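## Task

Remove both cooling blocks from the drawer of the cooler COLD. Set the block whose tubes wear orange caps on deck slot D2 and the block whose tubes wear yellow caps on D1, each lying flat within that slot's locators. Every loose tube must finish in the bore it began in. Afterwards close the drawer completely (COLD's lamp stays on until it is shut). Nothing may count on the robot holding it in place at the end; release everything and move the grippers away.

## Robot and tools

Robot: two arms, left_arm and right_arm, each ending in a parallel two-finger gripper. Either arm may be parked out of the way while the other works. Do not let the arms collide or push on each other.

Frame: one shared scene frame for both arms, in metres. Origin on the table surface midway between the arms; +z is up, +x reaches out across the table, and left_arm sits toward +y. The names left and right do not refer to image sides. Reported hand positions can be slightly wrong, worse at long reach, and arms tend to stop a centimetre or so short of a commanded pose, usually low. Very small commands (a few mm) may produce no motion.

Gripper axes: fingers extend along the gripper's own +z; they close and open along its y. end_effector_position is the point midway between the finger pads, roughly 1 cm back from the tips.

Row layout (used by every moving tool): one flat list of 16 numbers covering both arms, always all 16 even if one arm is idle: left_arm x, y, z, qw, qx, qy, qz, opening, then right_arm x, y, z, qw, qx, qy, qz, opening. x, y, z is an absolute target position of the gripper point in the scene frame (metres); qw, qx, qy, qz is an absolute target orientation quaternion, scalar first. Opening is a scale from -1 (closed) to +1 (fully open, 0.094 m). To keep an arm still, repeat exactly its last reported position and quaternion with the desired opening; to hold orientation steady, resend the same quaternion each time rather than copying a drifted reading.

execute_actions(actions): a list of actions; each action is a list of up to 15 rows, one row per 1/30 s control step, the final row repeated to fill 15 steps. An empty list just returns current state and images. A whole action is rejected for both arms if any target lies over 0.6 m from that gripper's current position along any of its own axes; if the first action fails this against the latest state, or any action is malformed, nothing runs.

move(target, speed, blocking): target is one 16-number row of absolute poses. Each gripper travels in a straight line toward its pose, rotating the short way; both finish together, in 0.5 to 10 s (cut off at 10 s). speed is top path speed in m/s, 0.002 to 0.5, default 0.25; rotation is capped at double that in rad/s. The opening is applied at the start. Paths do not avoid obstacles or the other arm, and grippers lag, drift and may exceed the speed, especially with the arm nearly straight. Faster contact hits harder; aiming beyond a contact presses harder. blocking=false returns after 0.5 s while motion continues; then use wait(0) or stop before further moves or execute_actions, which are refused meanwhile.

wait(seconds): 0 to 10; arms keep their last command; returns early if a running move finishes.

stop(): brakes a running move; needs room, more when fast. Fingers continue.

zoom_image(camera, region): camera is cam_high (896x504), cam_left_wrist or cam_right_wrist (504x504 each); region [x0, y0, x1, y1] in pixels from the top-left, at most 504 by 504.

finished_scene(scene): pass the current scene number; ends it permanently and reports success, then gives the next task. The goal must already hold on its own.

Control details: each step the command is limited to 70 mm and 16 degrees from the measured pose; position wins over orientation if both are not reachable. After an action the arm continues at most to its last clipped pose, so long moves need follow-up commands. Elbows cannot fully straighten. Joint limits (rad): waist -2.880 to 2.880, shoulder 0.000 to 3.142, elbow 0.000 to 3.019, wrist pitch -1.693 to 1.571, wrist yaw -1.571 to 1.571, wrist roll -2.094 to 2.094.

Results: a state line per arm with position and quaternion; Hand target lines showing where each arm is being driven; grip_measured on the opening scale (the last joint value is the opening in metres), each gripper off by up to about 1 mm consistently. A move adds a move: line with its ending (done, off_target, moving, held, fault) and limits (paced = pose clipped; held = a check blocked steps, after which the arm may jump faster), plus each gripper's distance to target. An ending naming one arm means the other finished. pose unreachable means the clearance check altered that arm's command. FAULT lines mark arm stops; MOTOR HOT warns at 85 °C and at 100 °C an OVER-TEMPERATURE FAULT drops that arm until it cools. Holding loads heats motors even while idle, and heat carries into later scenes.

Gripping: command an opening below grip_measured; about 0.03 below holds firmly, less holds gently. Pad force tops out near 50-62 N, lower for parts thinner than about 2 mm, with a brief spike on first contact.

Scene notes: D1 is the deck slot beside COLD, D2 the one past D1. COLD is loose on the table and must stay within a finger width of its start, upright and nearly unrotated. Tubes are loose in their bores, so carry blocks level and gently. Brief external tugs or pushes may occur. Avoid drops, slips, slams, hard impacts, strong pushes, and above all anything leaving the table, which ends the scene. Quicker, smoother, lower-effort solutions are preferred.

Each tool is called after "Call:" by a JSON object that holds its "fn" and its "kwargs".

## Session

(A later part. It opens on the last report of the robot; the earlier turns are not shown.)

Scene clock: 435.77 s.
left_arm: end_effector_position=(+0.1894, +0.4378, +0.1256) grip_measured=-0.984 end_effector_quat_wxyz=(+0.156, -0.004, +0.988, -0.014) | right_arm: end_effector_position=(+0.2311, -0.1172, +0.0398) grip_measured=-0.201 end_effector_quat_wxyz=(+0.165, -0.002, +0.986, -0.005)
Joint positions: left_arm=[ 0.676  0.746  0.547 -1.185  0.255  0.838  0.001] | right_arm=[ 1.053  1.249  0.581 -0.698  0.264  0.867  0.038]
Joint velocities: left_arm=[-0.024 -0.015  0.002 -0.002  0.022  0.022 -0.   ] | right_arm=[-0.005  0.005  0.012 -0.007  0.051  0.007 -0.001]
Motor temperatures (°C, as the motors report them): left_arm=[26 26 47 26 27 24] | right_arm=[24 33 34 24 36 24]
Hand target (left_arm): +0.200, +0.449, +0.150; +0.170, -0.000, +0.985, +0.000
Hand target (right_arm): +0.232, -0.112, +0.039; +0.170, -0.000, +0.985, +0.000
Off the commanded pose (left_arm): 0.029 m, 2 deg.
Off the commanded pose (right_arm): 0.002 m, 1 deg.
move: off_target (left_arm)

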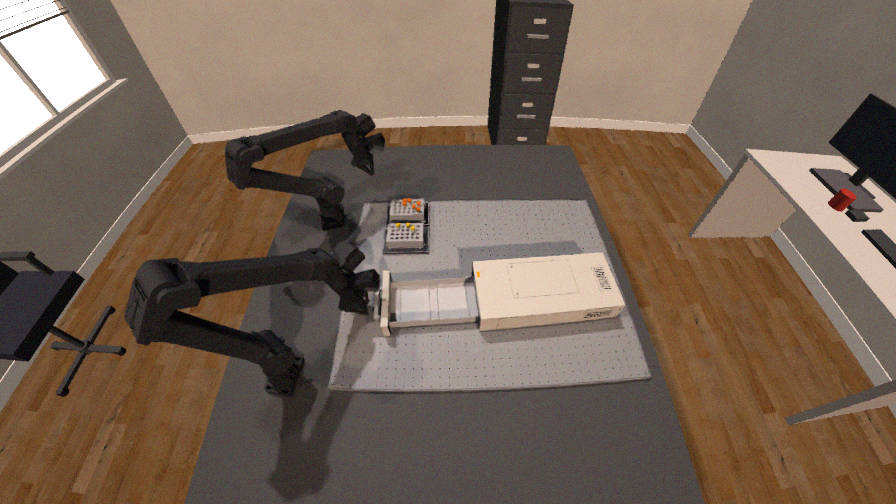

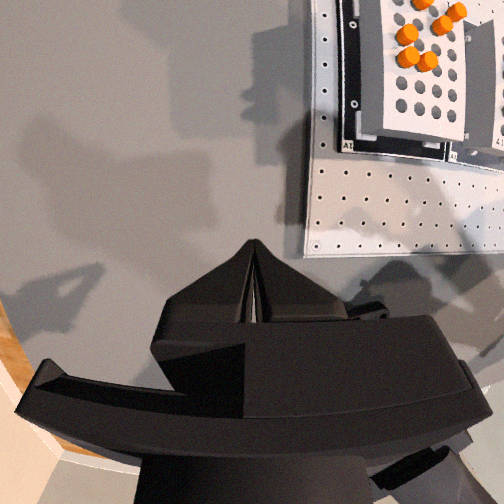

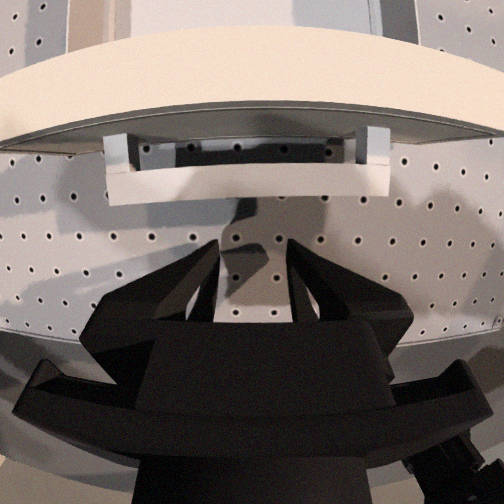

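Call:
{"fn": "move", "kwargs": {"target": [0.2,0.45,0.15,0.17,0,0.985,0,-1,0.545,-0.1,0.047,0.17,0,0.985,0,-0.2], "speed": 0.06}}

Call:
{"fn": "zoom_image", "kwargs": {"camera": "cam_high", "region": [360,230,640,360]}}

Scene clock: 445.17 s.
left_arm: end_effector_position=(+0.1894, +0.4378, +0.1256) grip_measured=-0.984 end_effector_quat_wxyz=(+0.156, -0.004, +0.988, -0.014) | right_arm: end_effector_position=(+0.5174, -0.1086, +0.0410) grip_measured=-0.201 end_effector_quat_wxyz=(+0.157, -0.009, +0.988, -0.008)
Joint positions: left_arm=[ 0.676  0.746  0.547 -1.185  0.255  0.838  0.001] | right_arm=[ 0.614  1.808  1.235 -0.72   0.15   0.419  0.038]
Joint velocities: left_arm=[-0.015 -0.005  0.002 -0.017 -0.037  0.022 -0.001] | right_arm=[-0.015 -0.005  0.007  0.002 -0.066 -0.051 -0.001]
Motor temperatures (°C, as the motors report them): left_arm=[26 26 47 26 27 24] | right_arm=[24 33 36 24 34 24]
Hand target (left_arm): +0.200, +0.449, +0.150; +0.170, -0.000, +0.985, +0.000
Hand target (right_arm): +0.545, -0.107, +0.051; +0.174, -0.001, +0.985, -0.002
Off the commanded pose (left_arm): 0.029 m, 2 deg.
Off the commanded pose (right_arm): 0.030 m, 2 deg.
move: off_target (left_arm, right_arm)

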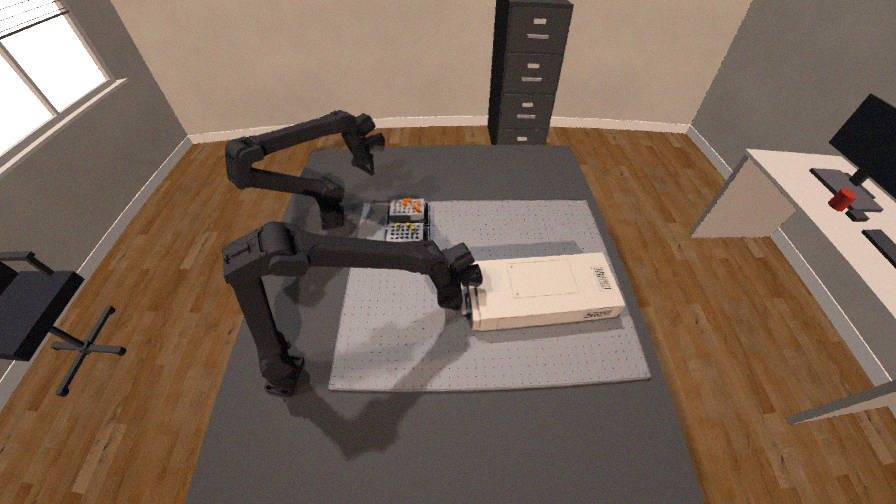

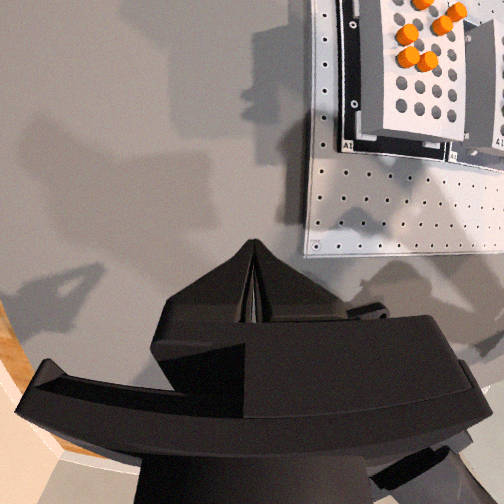

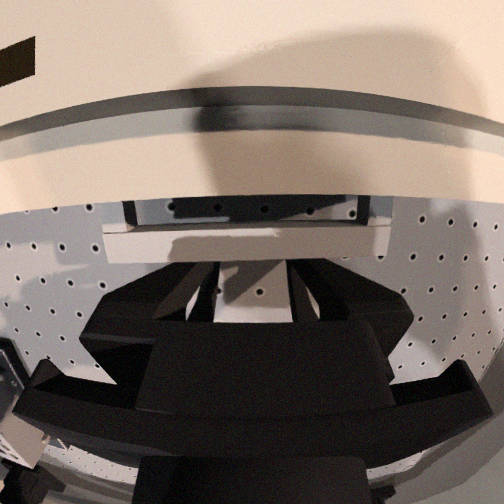

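Region (360, 230, 640, 360) of cam_high's 896x504 image, scaled by 1.800, with more detail than that image has; it fills the top 234 rows of this view, and the rest is white.

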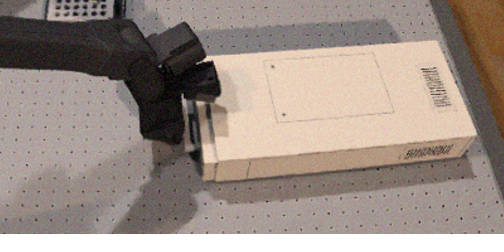

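Shut. Now slide the body ~23 mm (goal x≈0.54).

Call:
{"fn": "move", "kwargs": {"target": [0.2,0.45,0.15,0.17,0,0.985,0,-1,0.582,-0.1,0.05,0.17,0,0.985,0,-0.2], "speed": 0.02}}

Call:
{"fn": "zoom_image", "kwargs": {"camera": "cam_high", "region": [360,230,640,360]}}

Scene clock: 453.37 s.
left_arm: end_effector_position=(+0.1894, +0.4378, +0.1256) grip_measured=-0.984 end_effector_quat_wxyz=(+0.156, -0.004, +0.988, -0.014) | right_arm: end_effector_position=(+0.5166, -0.1067, +0.0413) grip_measured=-0.201 end_effector_quat_wxyz=(+0.124, -0.017, +0.992, -0.016)
Joint positions: left_arm=[ 0.676  0.746  0.547 -1.185  0.255  0.838  0.001] | right_arm=[ 0.613  1.836  1.292 -0.813  0.134  0.409  0.038]
Joint velocities: left_arm=[-0.005 -0.005 -0.017  0.022 -0.007 -0.022  0.001] | right_arm=[-0.024 -0.005  0.002 -0.012  0.081  0.007 -0.   ]
Motor temperatures (°C, as the motors report them): left_arm=[26 26 48 26 27 24] | right_arm=[24 33 39 24 33 24]
Hand target (left_arm): +0.200, +0.449, +0.150; +0.170, -0.000, +0.985, +0.000
Hand target (right_arm): +0.575, -0.105, +0.055; +0.171, -0.000, +0.985, -0.001
Off the commanded pose (left_arm): 0.029 m, 2 deg.
Off the commanded pose (right_arm): 0.066 m, 6 deg.
move: off_target (left_arm, right_arm)

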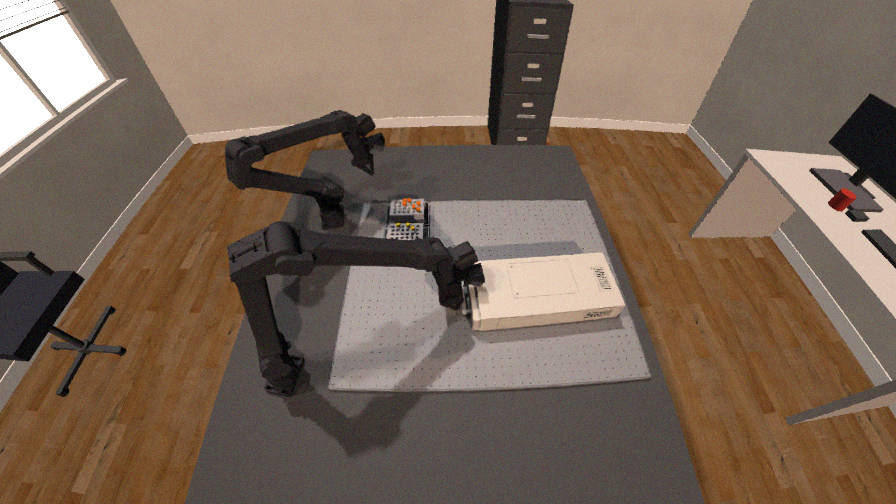

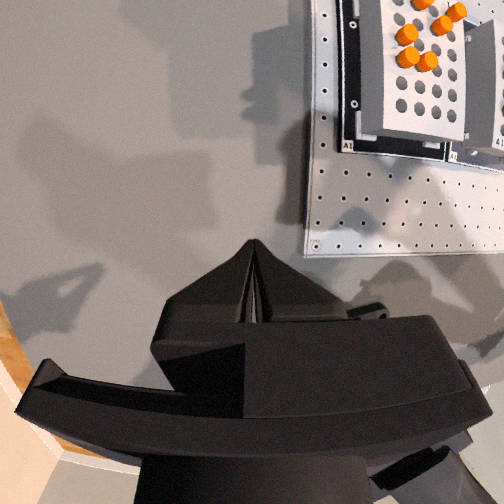

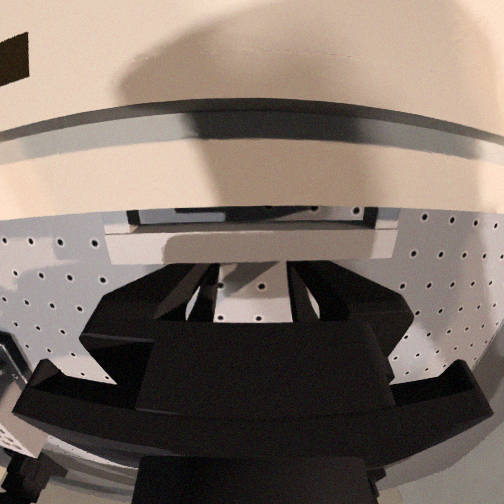

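Region (360, 230, 640, 360) of cam_high's 896x504 image, scaled by 1.800, with more detail than that image has; it fills the top 234 rows of this view, and the rest is white.

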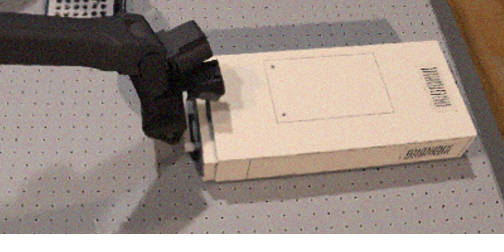

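Call:
{"fn": "move", "kwargs": {"target": [0.4,0.05,0.17,0.5,0,0.866,0,-1,0.47,-0.185,0.06,0.5,0,0.866,0,-1], "speed": 0.2}}

Call:
{"fn": "move", "kwargs": {"target": [0.52,-0.02,0.055,0.5,0,0.866,0,-1,0.52,-0.19,0.055,0.5,0,0.866,0,-1], "speed": 0.1}}

Scene clock: 463.97 s.
left_arm: end_effector_position=(+0.3814, +0.0628, +0.1443) grip_measured=-0.984 end_effector_quat_wxyz=(+0.477, +0.006, +0.879, +0.008) | right_arm: end_effector_position=(+0.4659, -0.1794, +0.0501) grip_measured=-0.989 end_effector_quat_wxyz=(+0.488, -0.006, +0.873, +0.007)
Joint positions: left_arm=[-1.042  1.237  0.622 -0.166 -0.686 -0.538  0.001] | right_arm=[0.602 1.585 0.56  0.432 0.36  0.241 0.   ]
Joint velocities: left_arm=[-0.015  0.005  0.012 -0.012 -0.11   0.022 -0.001] | right_arm=[ 0.005 -0.005  0.002  0.002  0.007 -0.051 -0.001]
Motor temperatures (°C, as the motors report them): left_arm=[26 26 48 26 27 24] | right_arm=[24 33 42 24 33 24]
Hand target (left_arm): +0.396, +0.046, +0.175; +0.501, -0.010, +0.865, -0.018
Hand target (right_arm): +0.470, -0.184, +0.058; +0.500, -0.002, +0.866, +0.006
Off the commanded pose (left_arm): 0.034 m, 3 deg.
Off the commanded pose (right_arm): 0.012 m, 2 deg.
move: off_target (left_arm, right_arm)

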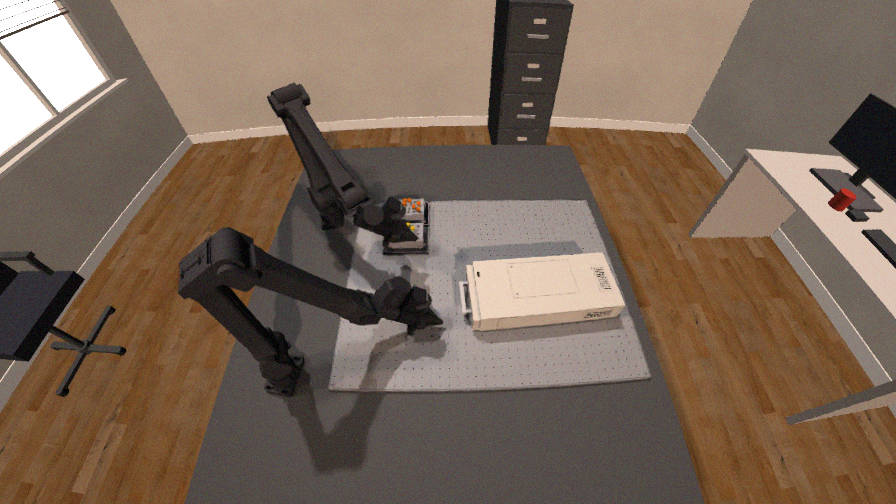

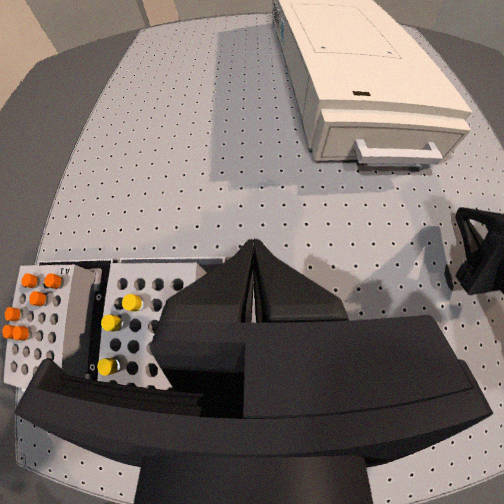

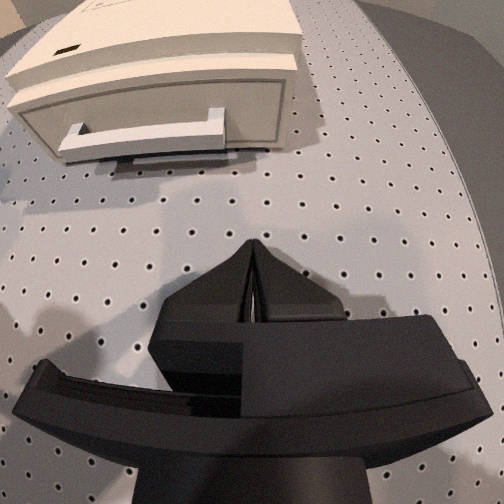

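Scene clock: 466.17 s.
left_arm: end_effector_position=(+0.4996, -0.0062, +0.0370) grip_measured=-0.984 end_effector_quat_wxyz=(+0.480, +0.008, +0.877, +0.017) | right_arm: end_effector_position=(+0.5034, -0.1916, +0.0500) grip_measured=-0.989 end_effector_quat_wxyz=(+0.491, -0.002, +0.871, +0.000)
Joint positions: left_arm=[-0.953  1.801  0.877  0.189 -0.638 -0.448  0.001] | right_arm=[0.538 1.649 0.64  0.432 0.323 0.202 0.   ]
Joint velocities: left_arm=[ 0.005 -0.005 -0.022 -0.002  0.022 -0.095 -0.   ] | right_arm=[-0.015 -0.005 -0.012  0.002 -0.11  -0.051 -0.001]
Motor temperatures (°C, as the motors report them): left_arm=[26 26 48 26 27 24] | right_arm=[24 33 42 24 32 24]
Hand target (left_arm): +0.519, -0.019, +0.057; +0.501, +0.000, +0.866, +0.001
Hand target (right_arm): +0.519, -0.192, +0.056; +0.500, -0.001, +0.866, -0.000
Off the commanded pose (left_arm): 0.031 m, 3 deg.
Off the commanded pose (right_arm): 0.017 m, 1 deg.
move: off_target (left_arm, right_arm)

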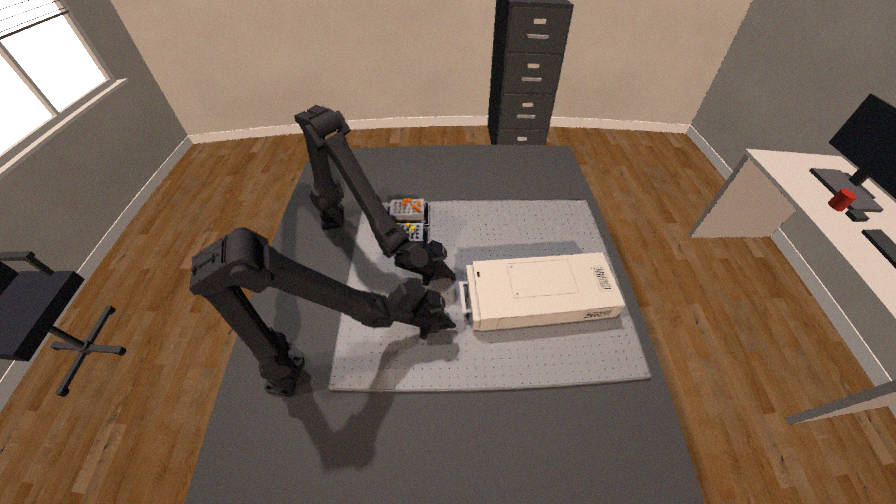

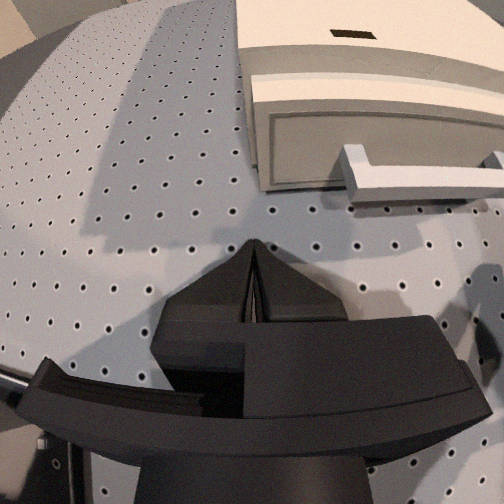

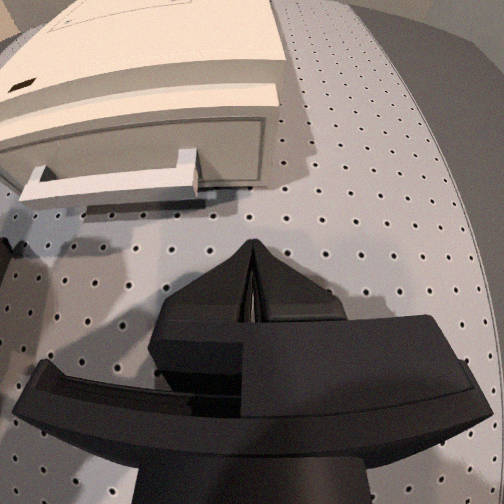

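Call:
{"fn": "move", "kwargs": {"target": [0.595,-0.04,0.065,0.5,0,0.866,0,-1,0.595,-0.183,0.06,0.5,0,0.866,0,-1], "speed": 0.03}}

Call:
{"fn": "zoom_image", "kwargs": {"camera": "cam_high", "region": [360,230,640,360]}}

Scene clock: 475.10 s.
left_arm: end_effector_position=(+0.5360, -0.0197, +0.0370) grip_measured=-0.984 end_effector_quat_wxyz=(+0.470, +0.024, +0.882, +0.021) | right_arm: end_effector_position=(+0.5517, -0.1833, +0.0398) grip_measured=-0.989 end_effector_quat_wxyz=(+0.474, -0.012, +0.880, -0.001)
Joint positions: left_arm=[-0.917  1.859  0.992  0.128 -0.594 -0.4    0.001] | right_arm=[0.509 1.753 0.789 0.352 0.285 0.178 0.   ]
Joint velocities: left_arm=[-0.005 -0.015 -0.007 -0.012 -0.022  0.051  0.001] | right_arm=[ 0.005 -0.005 -0.012 -0.002  0.022 -0.022 -0.   ]
Motor temperatures (°C, as the motors report them): left_arm=[26 27 47 26 27 24] | right_arm=[24 33 40 24 32 24]
Hand target (left_arm): +0.588, -0.034, +0.070; +0.502, +0.001, +0.865, +0.001
Hand target (right_arm): +0.591, -0.186, +0.064; +0.501, -0.000, +0.866, -0.001
Off the commanded pose (left_arm): 0.068 m, 5 deg.
Off the commanded pose (right_arm): 0.048 m, 4 deg.
move: off_target (left_arm, right_arm)

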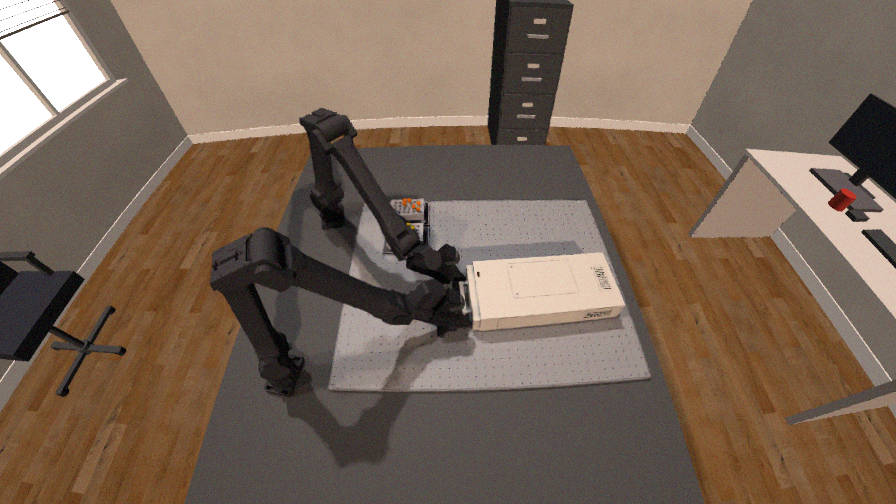

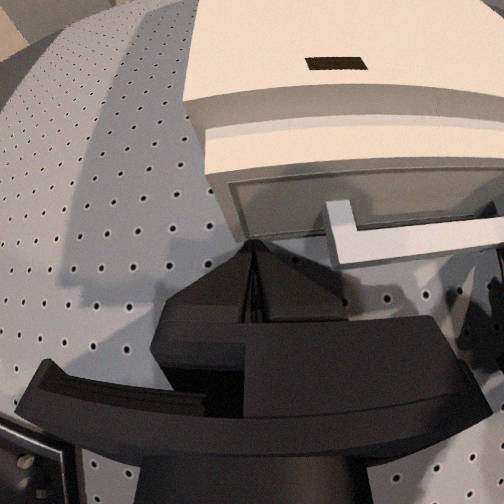

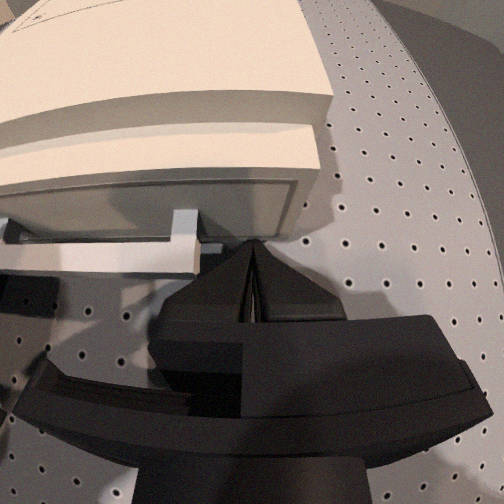

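Region (360, 230, 640, 360) of cam_high's 896x504 image, scaled by 1.800, with more detail than that image has; it fills the top 234 rows of this view, and the rest is white.

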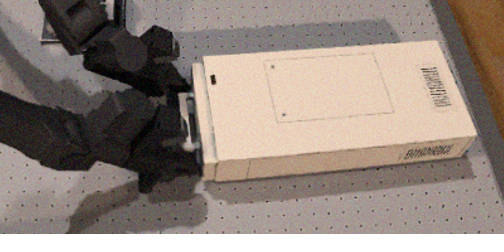

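Call:
{"fn": "move", "kwargs": {"target": [0.615,-0.02,0.035,0.5,0,0.866,0,-1,0.625,-0.183,0.035,0.5,0,0.866,0,-1], "speed": 0.04}}

Call:
{"fn": "zoom_image", "kwargs": {"camera": "cam_high", "region": [360,230,640,360]}}

Scene clock: 486.90 s.
left_arm: end_effector_position=(+0.5728, -0.0231, +0.0365) grip_measured=-0.984 end_effector_quat_wxyz=(+0.487, +0.018, +0.873, +0.003) | right_arm: end_effector_position=(+0.5901, -0.1846, +0.0395) grip_measured=-0.990 end_effector_quat_wxyz=(+0.486, -0.003, +0.874, -0.002)
Joint positions: left_arm=[-0.873  1.918  1.054  0.198 -0.551 -0.364  0.001] | right_arm=[0.483 1.826 0.883 0.363 0.278 0.169 0.   ]
Joint velocities: left_arm=[-0.005  0.005 -0.002 -0.007 -0.066 -0.007  0.   ] | right_arm=[-0.024 -0.005  0.002  0.002 -0.037 -0.007  0.001]
Motor temperatures (°C, as the motors report them): left_arm=[26 27 50 27 27 24] | right_arm=[24 33 42 24 31 24]
Hand target (left_arm): +0.611, -0.017, +0.037; +0.501, +0.000, +0.865, +0.001
Hand target (right_arm): +0.621, -0.186, +0.037; +0.500, -0.000, +0.866, -0.000
Off the commanded pose (left_arm): 0.042 m, 3 deg.
Off the commanded pose (right_arm): 0.035 m, 2 deg.
move: off_target (left_arm, right_arm)

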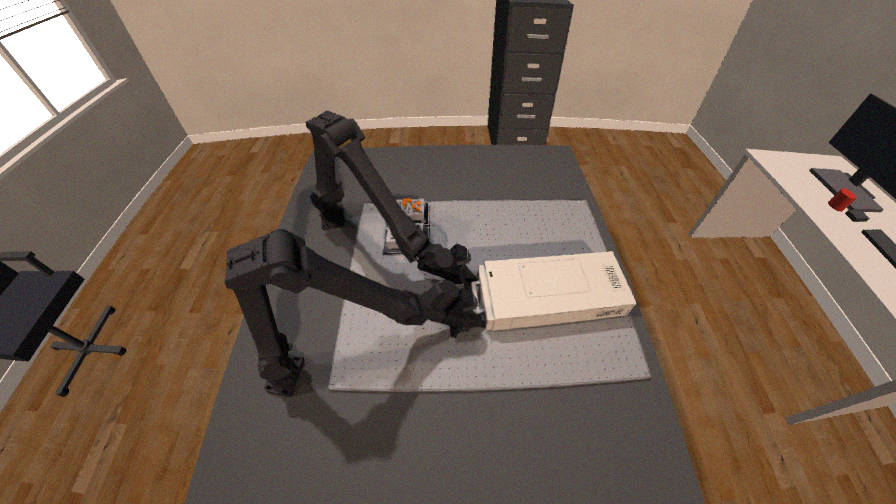

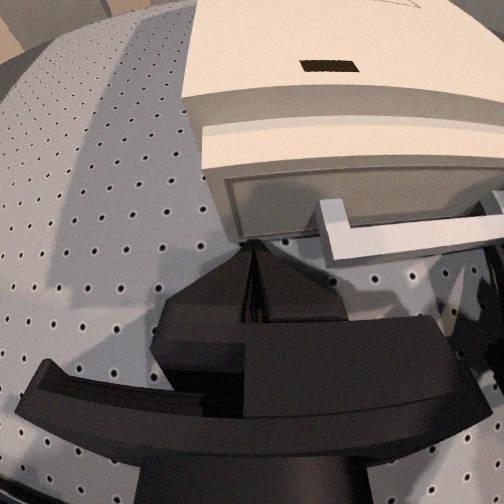

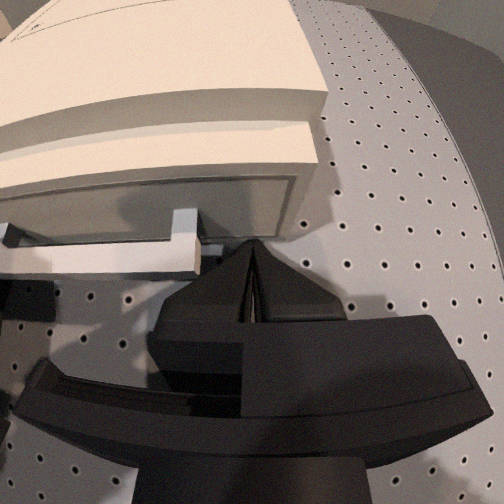

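Region (360, 230, 640, 360) of cam_high's 896x504 image, scaled by 1.800, with more detail than that image has; it fills the top 234 rows of this view, and the rest is white.

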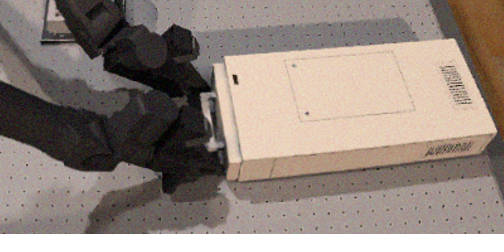

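Call:
{"fn": "move", "kwargs": {"target": [0.48,0.0,0.07,0.5,0,0.866,0,-1,0.5,-0.18,0.07,0.5,0,0.866,0,-1], "speed": 0.15}}

Call:
{"fn": "move", "kwargs": {"target": [0.4,0.3,0.25,0.3,0,0.954,0,-1,0.55,-0.1,0.14,0.123,-0.696,0.696,-0.123,-0.3]}}

Call:
{"fn": "move", "kwargs": {"target": [0.4,0.3,0.25,0.3,0,0.954,0,-1,0.572,-0.1,0.085,0.123,-0.696,0.696,-0.123,-0.3], "speed": 0.06}}

Scene clock: 498.07 s.
left_arm: end_effector_position=(+0.4800, +0.0015, +0.0621) grip_measured=-0.984 end_effector_quat_wxyz=(+0.493, +0.008, +0.870, +0.007) | right_arm: end_effector_position=(+0.4981, -0.1838, +0.0592) grip_measured=-0.990 end_effector_quat_wxyz=(+0.487, -0.005, +0.873, -0.009)
Joint positions: left_arm=[-0.97   1.708  0.811  0.198 -0.648 -0.446  0.001] | right_arm=[0.567 1.615 0.648 0.372 0.357 0.21  0.   ]
Joint velocities: left_arm=[-0.015  0.005 -0.012 -0.007 -0.051 -0.007  0.001] | right_arm=[-0.015 -0.005  0.007  0.017  0.051 -0.051 -0.   ]
Motor temperatures (°C, as the motors report them): left_arm=[26 28 49 27 27 24] | right_arm=[24 33 42 24 31 24]
Hand target (left_arm): +0.480, +0.000, +0.069; +0.499, -0.000, +0.866, -0.001
Hand target (right_arm): +0.499, -0.178, +0.069; +0.500, +0.000, +0.866, +0.001
Off the commanded pose (left_arm): 0.008 m, 2 deg.
Off the commanded pose (right_arm): 0.012 m, 2 deg.
move: off_target (right_arm)

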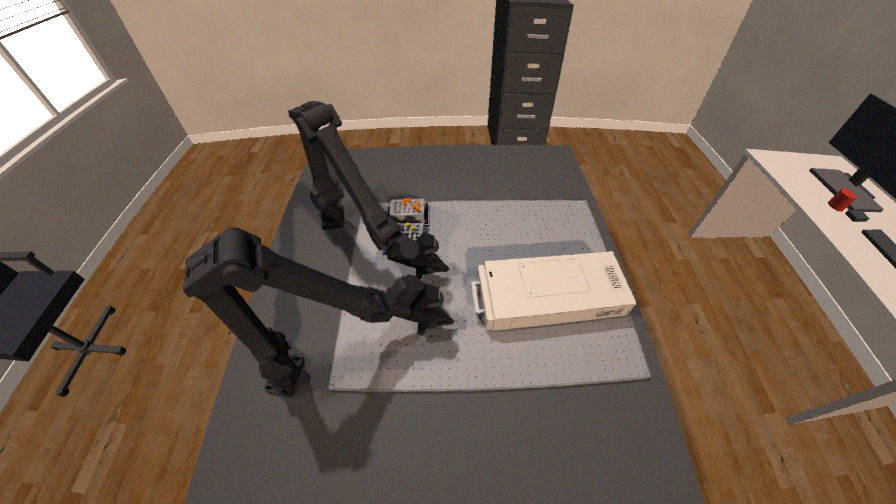

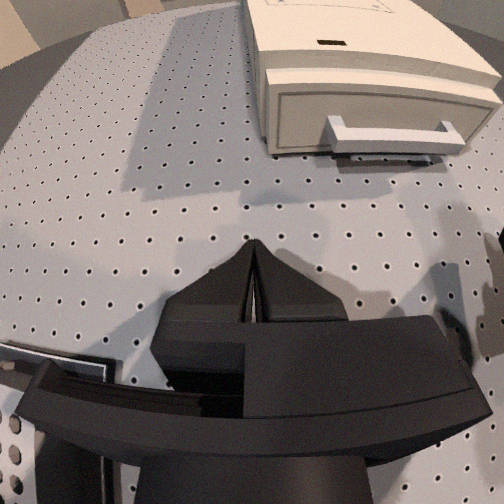

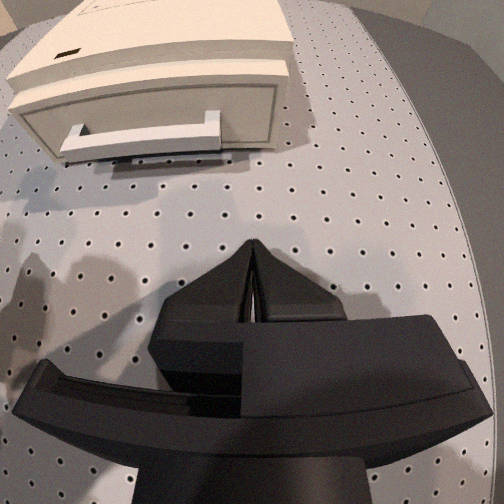

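Scene clock: 501.90 s.
left_arm: end_effector_position=(+0.3866, +0.3024, +0.2117) grip_measured=-0.984 end_effector_quat_wxyz=(+0.273, -0.003, +0.962, +0.010) | right_arm: end_effector_position=(+0.5358, -0.1137, +0.1344) grip_measured=-0.301 end_effector_quat_wxyz=(-0.114, +0.686, -0.708, +0.122)
Joint positions: left_arm=[-0.22   0.956  0.803 -0.867 -0.033 -0.022  0.001] | right_arm=[ 0.594  1.726  1.388 -0.933  0.154 -1.125  0.033]
Joint velocities: left_arm=[-0.005 -0.005 -0.012  0.027 -0.051  0.051 -0.   ] | right_arm=[ 0.005  0.005 -0.002 -0.007  0.081  0.066  0.001]
Motor temperatures (°C, as the motors report them): left_arm=[26 28 49 27 27 24] | right_arm=[24 33 42 24 31 24]
Hand target (left_arm): +0.399, +0.303, +0.248; +0.303, +0.002, +0.953, +0.009
Hand target (right_arm): +0.547, -0.102, +0.143; -0.120, +0.693, -0.699, +0.126
Off the commanded pose (left_arm): 0.041 m, 3 deg.
Off the commanded pose (right_arm): 0.021 m, 2 deg.
move: off_target (left_arm, right_arm)

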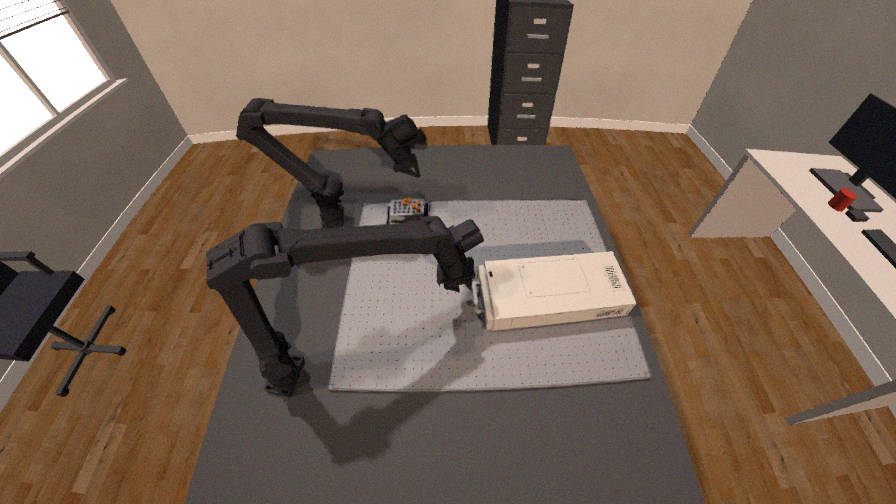

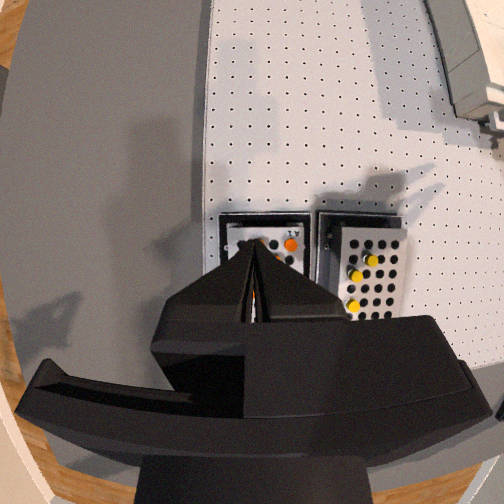

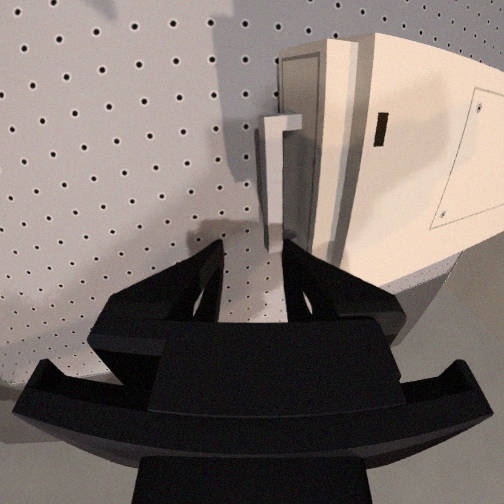

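Scene clock: 503.30 s.
left_arm: end_effector_position=(+0.3837, +0.2996, +0.2100) grip_measured=-0.984 end_effector_quat_wxyz=(+0.266, -0.001, +0.964, +0.002) | right_arm: end_effector_position=(+0.5528, -0.1041, +0.0804) grip_measured=-0.301 end_effector_quat_wxyz=(-0.107, +0.698, -0.698, +0.117)
Joint positions: left_arm=[-0.22   0.956  0.803 -0.88  -0.017 -0.022  0.001] | right_arm=[ 0.594  1.834  1.39  -0.843  0.146 -1.153  0.033]
Joint velocities: left_arm=[-0.005 -0.005  0.022  0.012 -0.007  0.066 -0.   ] | right_arm=[-0.015  0.005  0.012  0.012  0.037 -0.037 -0.001]
Motor temperatures (°C, as the motors report them): left_arm=[26 28 49 27 27 24] | right_arm=[24 33 42 24 31 24]
Hand target (left_arm): +0.398, +0.300, +0.250; +0.300, -0.000, +0.954, +0.000
Hand target (right_arm): +0.572, -0.101, +0.086; -0.123, +0.696, -0.696, +0.123
Off the commanded pose (left_arm): 0.043 m, 4 deg.
Off the commanded pose (right_arm): 0.020 m, 2 deg.
move: off_target (left_arm, right_arm)

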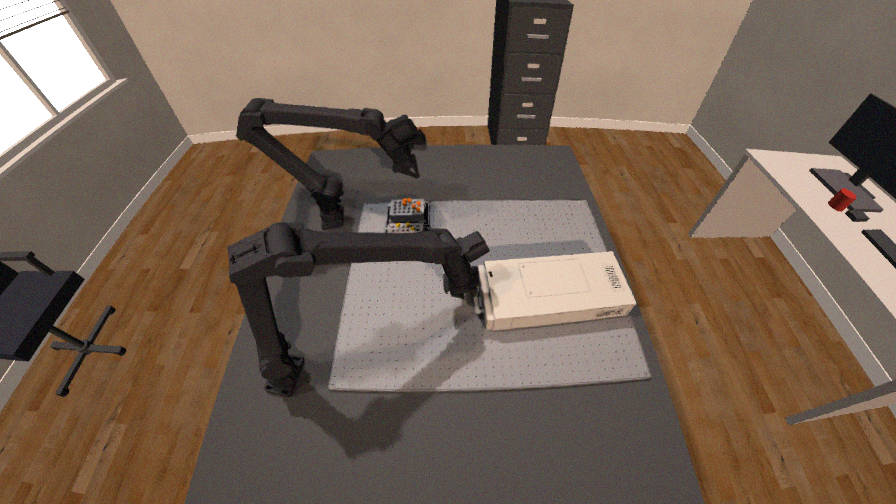

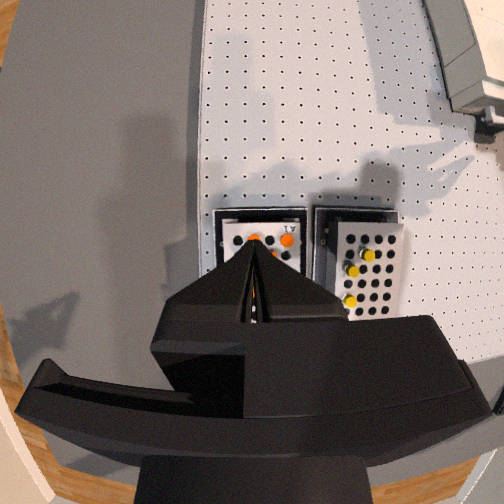

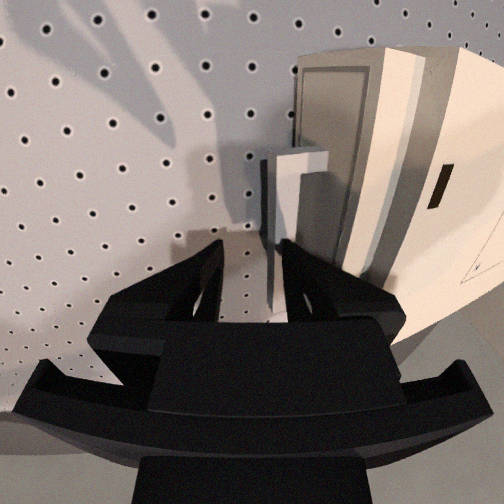

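Call:
{"fn": "move", "kwargs": {"target": [0.4,0.3,0.25,0.3,0,0.954,0,-1,0.588,-0.104,0.082,0.123,-0.696,0.696,-0.123,-0.3], "speed": 0.05}}

Call:
{"fn": "move", "kwargs": {"target": [0.4,0.3,0.25,0.3,0,0.954,0,-1,0.588,-0.104,0.042,0.123,-0.696,0.696,-0.123,-0.3], "speed": 0.04}}

Scene clock: 526.37 s.
left_arm: end_effector_position=(+0.3836, +0.2996, +0.2099) grip_measured=-0.984 end_effector_quat_wxyz=(+0.266, -0.001, +0.964, +0.002) | right_arm: end_effector_position=(+0.5658, -0.1081, +0.0739) grip_measured=-0.301 end_effector_quat_wxyz=(-0.105, +0.699, -0.698, +0.116)
Joint positions: left_arm=[-0.22   0.956  0.803 -0.88  -0.017 -0.022  0.001] | right_arm=[ 0.577  1.867  1.421 -0.843  0.141 -1.171  0.033]
Joint velocities: left_arm=[-0.005 -0.024 -0.002 -0.007 -0.022  0.022 -0.   ] | right_arm=[-0.005 -0.005 -0.002 -0.007 -0.081 -0.037 -0.002]
Motor temperatures (°C, as the motors report them): left_arm=[26 27 53 26 27 24] | right_arm=[24 34 42 24 30 24]
Hand target (left_arm): +0.397, +0.300, +0.250; +0.300, -0.000, +0.954, +0.000
Hand target (right_arm): +0.587, -0.105, +0.083; -0.123, +0.696, -0.696, +0.123
Off the commanded pose (left_arm): 0.043 m, 4 deg.
Off the commanded pose (right_arm): 0.024 m, 2 deg.
move: off_target (left_arm, right_arm)

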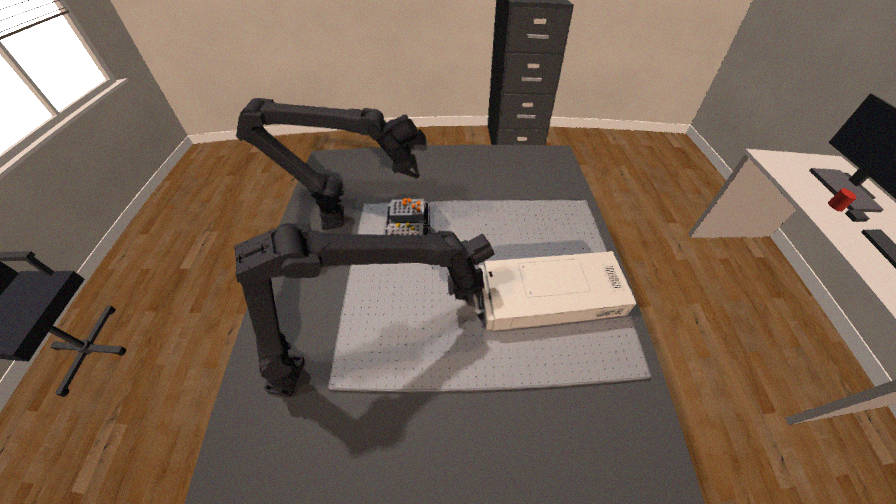

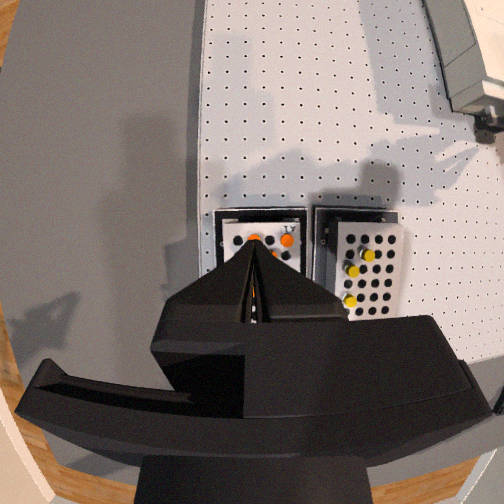

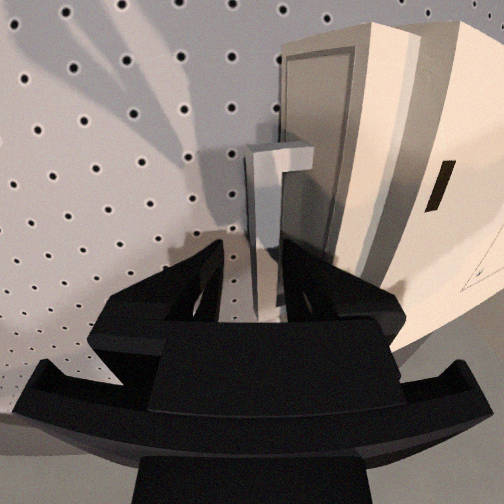

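Scene clock: 527.77 s.
left_arm: end_effector_position=(+0.3836, +0.2996, +0.2099) grip_measured=-0.984 end_effector_quat_wxyz=(+0.266, -0.001, +0.964, +0.002) | right_arm: end_effector_position=(+0.5731, -0.1036, +0.0477) grip_measured=-0.301 end_effector_quat_wxyz=(-0.109, +0.700, -0.697, +0.114)
Joint positions: left_arm=[-0.22   0.956  0.803 -0.88  -0.017 -0.022  0.001] | right_arm=[ 0.577  1.914  1.417 -0.785  0.134 -1.173  0.033]
Joint velocities: left_arm=[-0.005 -0.005 -0.037 -0.007 -0.007 -0.007 -0.   ] | right_arm=[-0.015 -0.005 -0.002 -0.007 -0.007 -0.022  0.001]
Motor temperatures (°C, as the motors report them): left_arm=[26 27 53 26 27 24] | right_arm=[24 34 42 24 30 24]
Hand target (left_arm): +0.398, +0.300, +0.250; +0.300, -0.000, +0.954, +0.000
Hand target (right_arm): +0.588, -0.104, +0.043; -0.123, +0.696, -0.696, +0.123
Off the commanded pose (left_arm): 0.043 m, 4 deg.
Off the commanded pose (right_arm): 0.016 m, 2 deg.
move: off_target (left_arm, right_arm)

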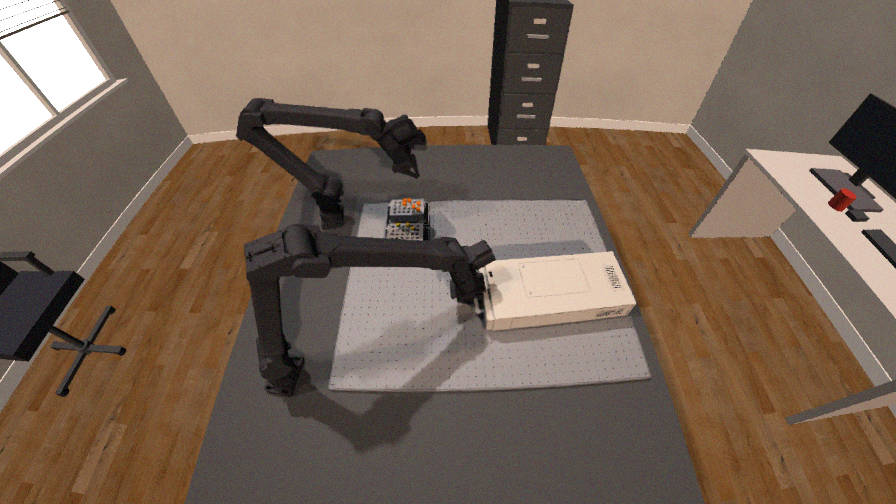

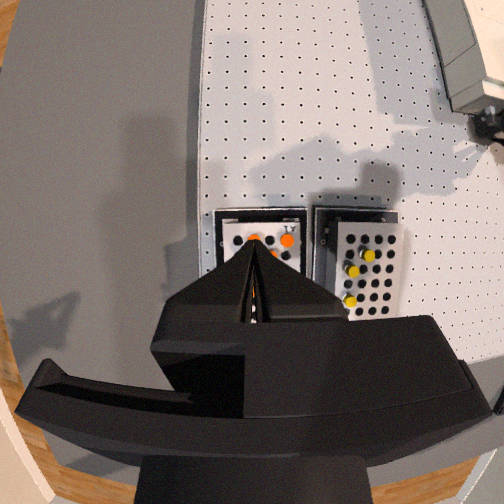

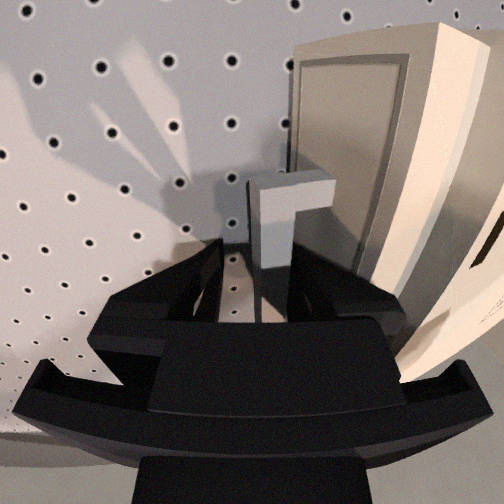

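Call:
{"fn": "move", "kwargs": {"target": [0.4,0.3,0.25,0.3,0,0.954,0,-1,0.275,-0.10,0.054,0.123,-0.696,0.696,-0.123,-0.3], "speed": 0.05}}

Call:
{"fn": "zoom_image", "kwargs": {"camera": "cam_high", "region": [360,230,640,360]}}

Scene clock: 539.10 s.
left_arm: end_effector_position=(+0.3836, +0.2996, +0.2099) grip_measured=-0.984 end_effector_quat_wxyz=(+0.266, -0.001, +0.964, +0.002) | right_arm: end_effector_position=(+0.2985, -0.0964, +0.0603) grip_measured=-0.300 end_effector_quat_wxyz=(-0.138, +0.684, -0.704, +0.132)
Joint positions: left_arm=[-0.22   0.956  0.803 -0.88  -0.017 -0.022  0.001] | right_arm=[ 0.95   1.35   0.723 -0.666  0.269 -0.785  0.033]
Joint velocities: left_arm=[-0.005 -0.005  0.002 -0.012  0.037 -0.066 -0.001] | right_arm=[-0.034 -0.005  0.007  0.012 -0.007  0.037  0.   ]
Motor temperatures (°C, as the motors report them): left_arm=[26 27 53 26 27 24] | right_arm=[24 34 40 24 30 24]
Hand target (left_arm): +0.398, +0.300, +0.250; +0.300, -0.000, +0.954, +0.000
Hand target (right_arm): +0.275, -0.095, +0.050; -0.122, +0.696, -0.697, +0.120
Off the commanded pose (left_arm): 0.043 m, 4 deg.
Off the commanded pose (right_arm): 0.025 m, 3 deg.
move: off_target (left_arm, right_arm)

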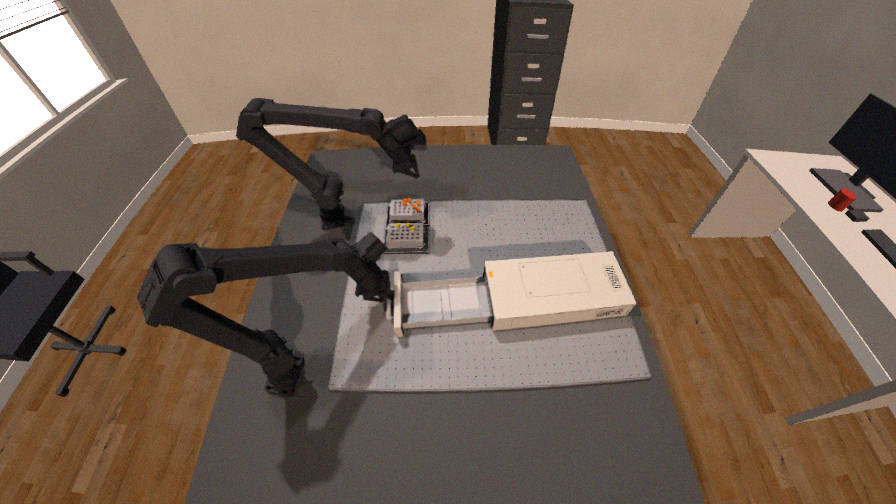

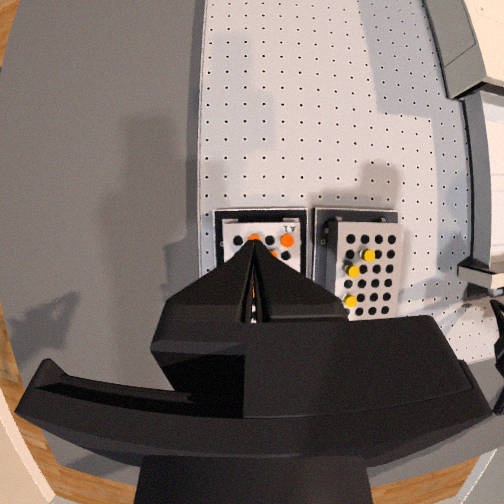

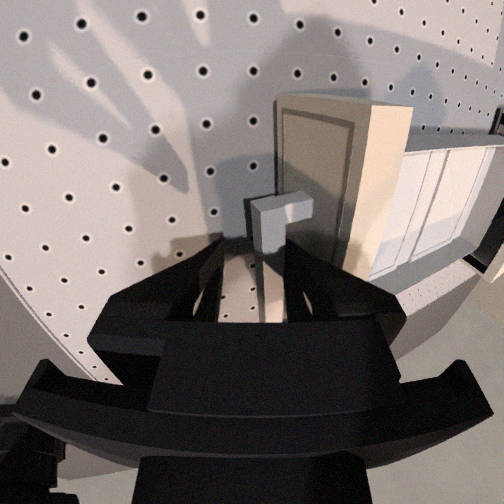

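Region (360, 230, 640, 360) of cam_high's 896x504 image, scaled by 1.800, with more detail than that image has; it fills the top 234 rows of this view, and the rest is white.

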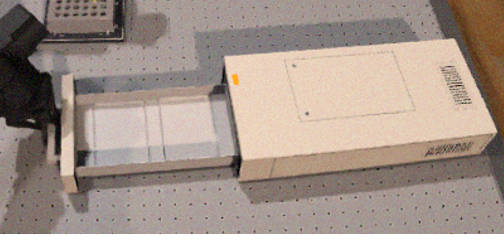

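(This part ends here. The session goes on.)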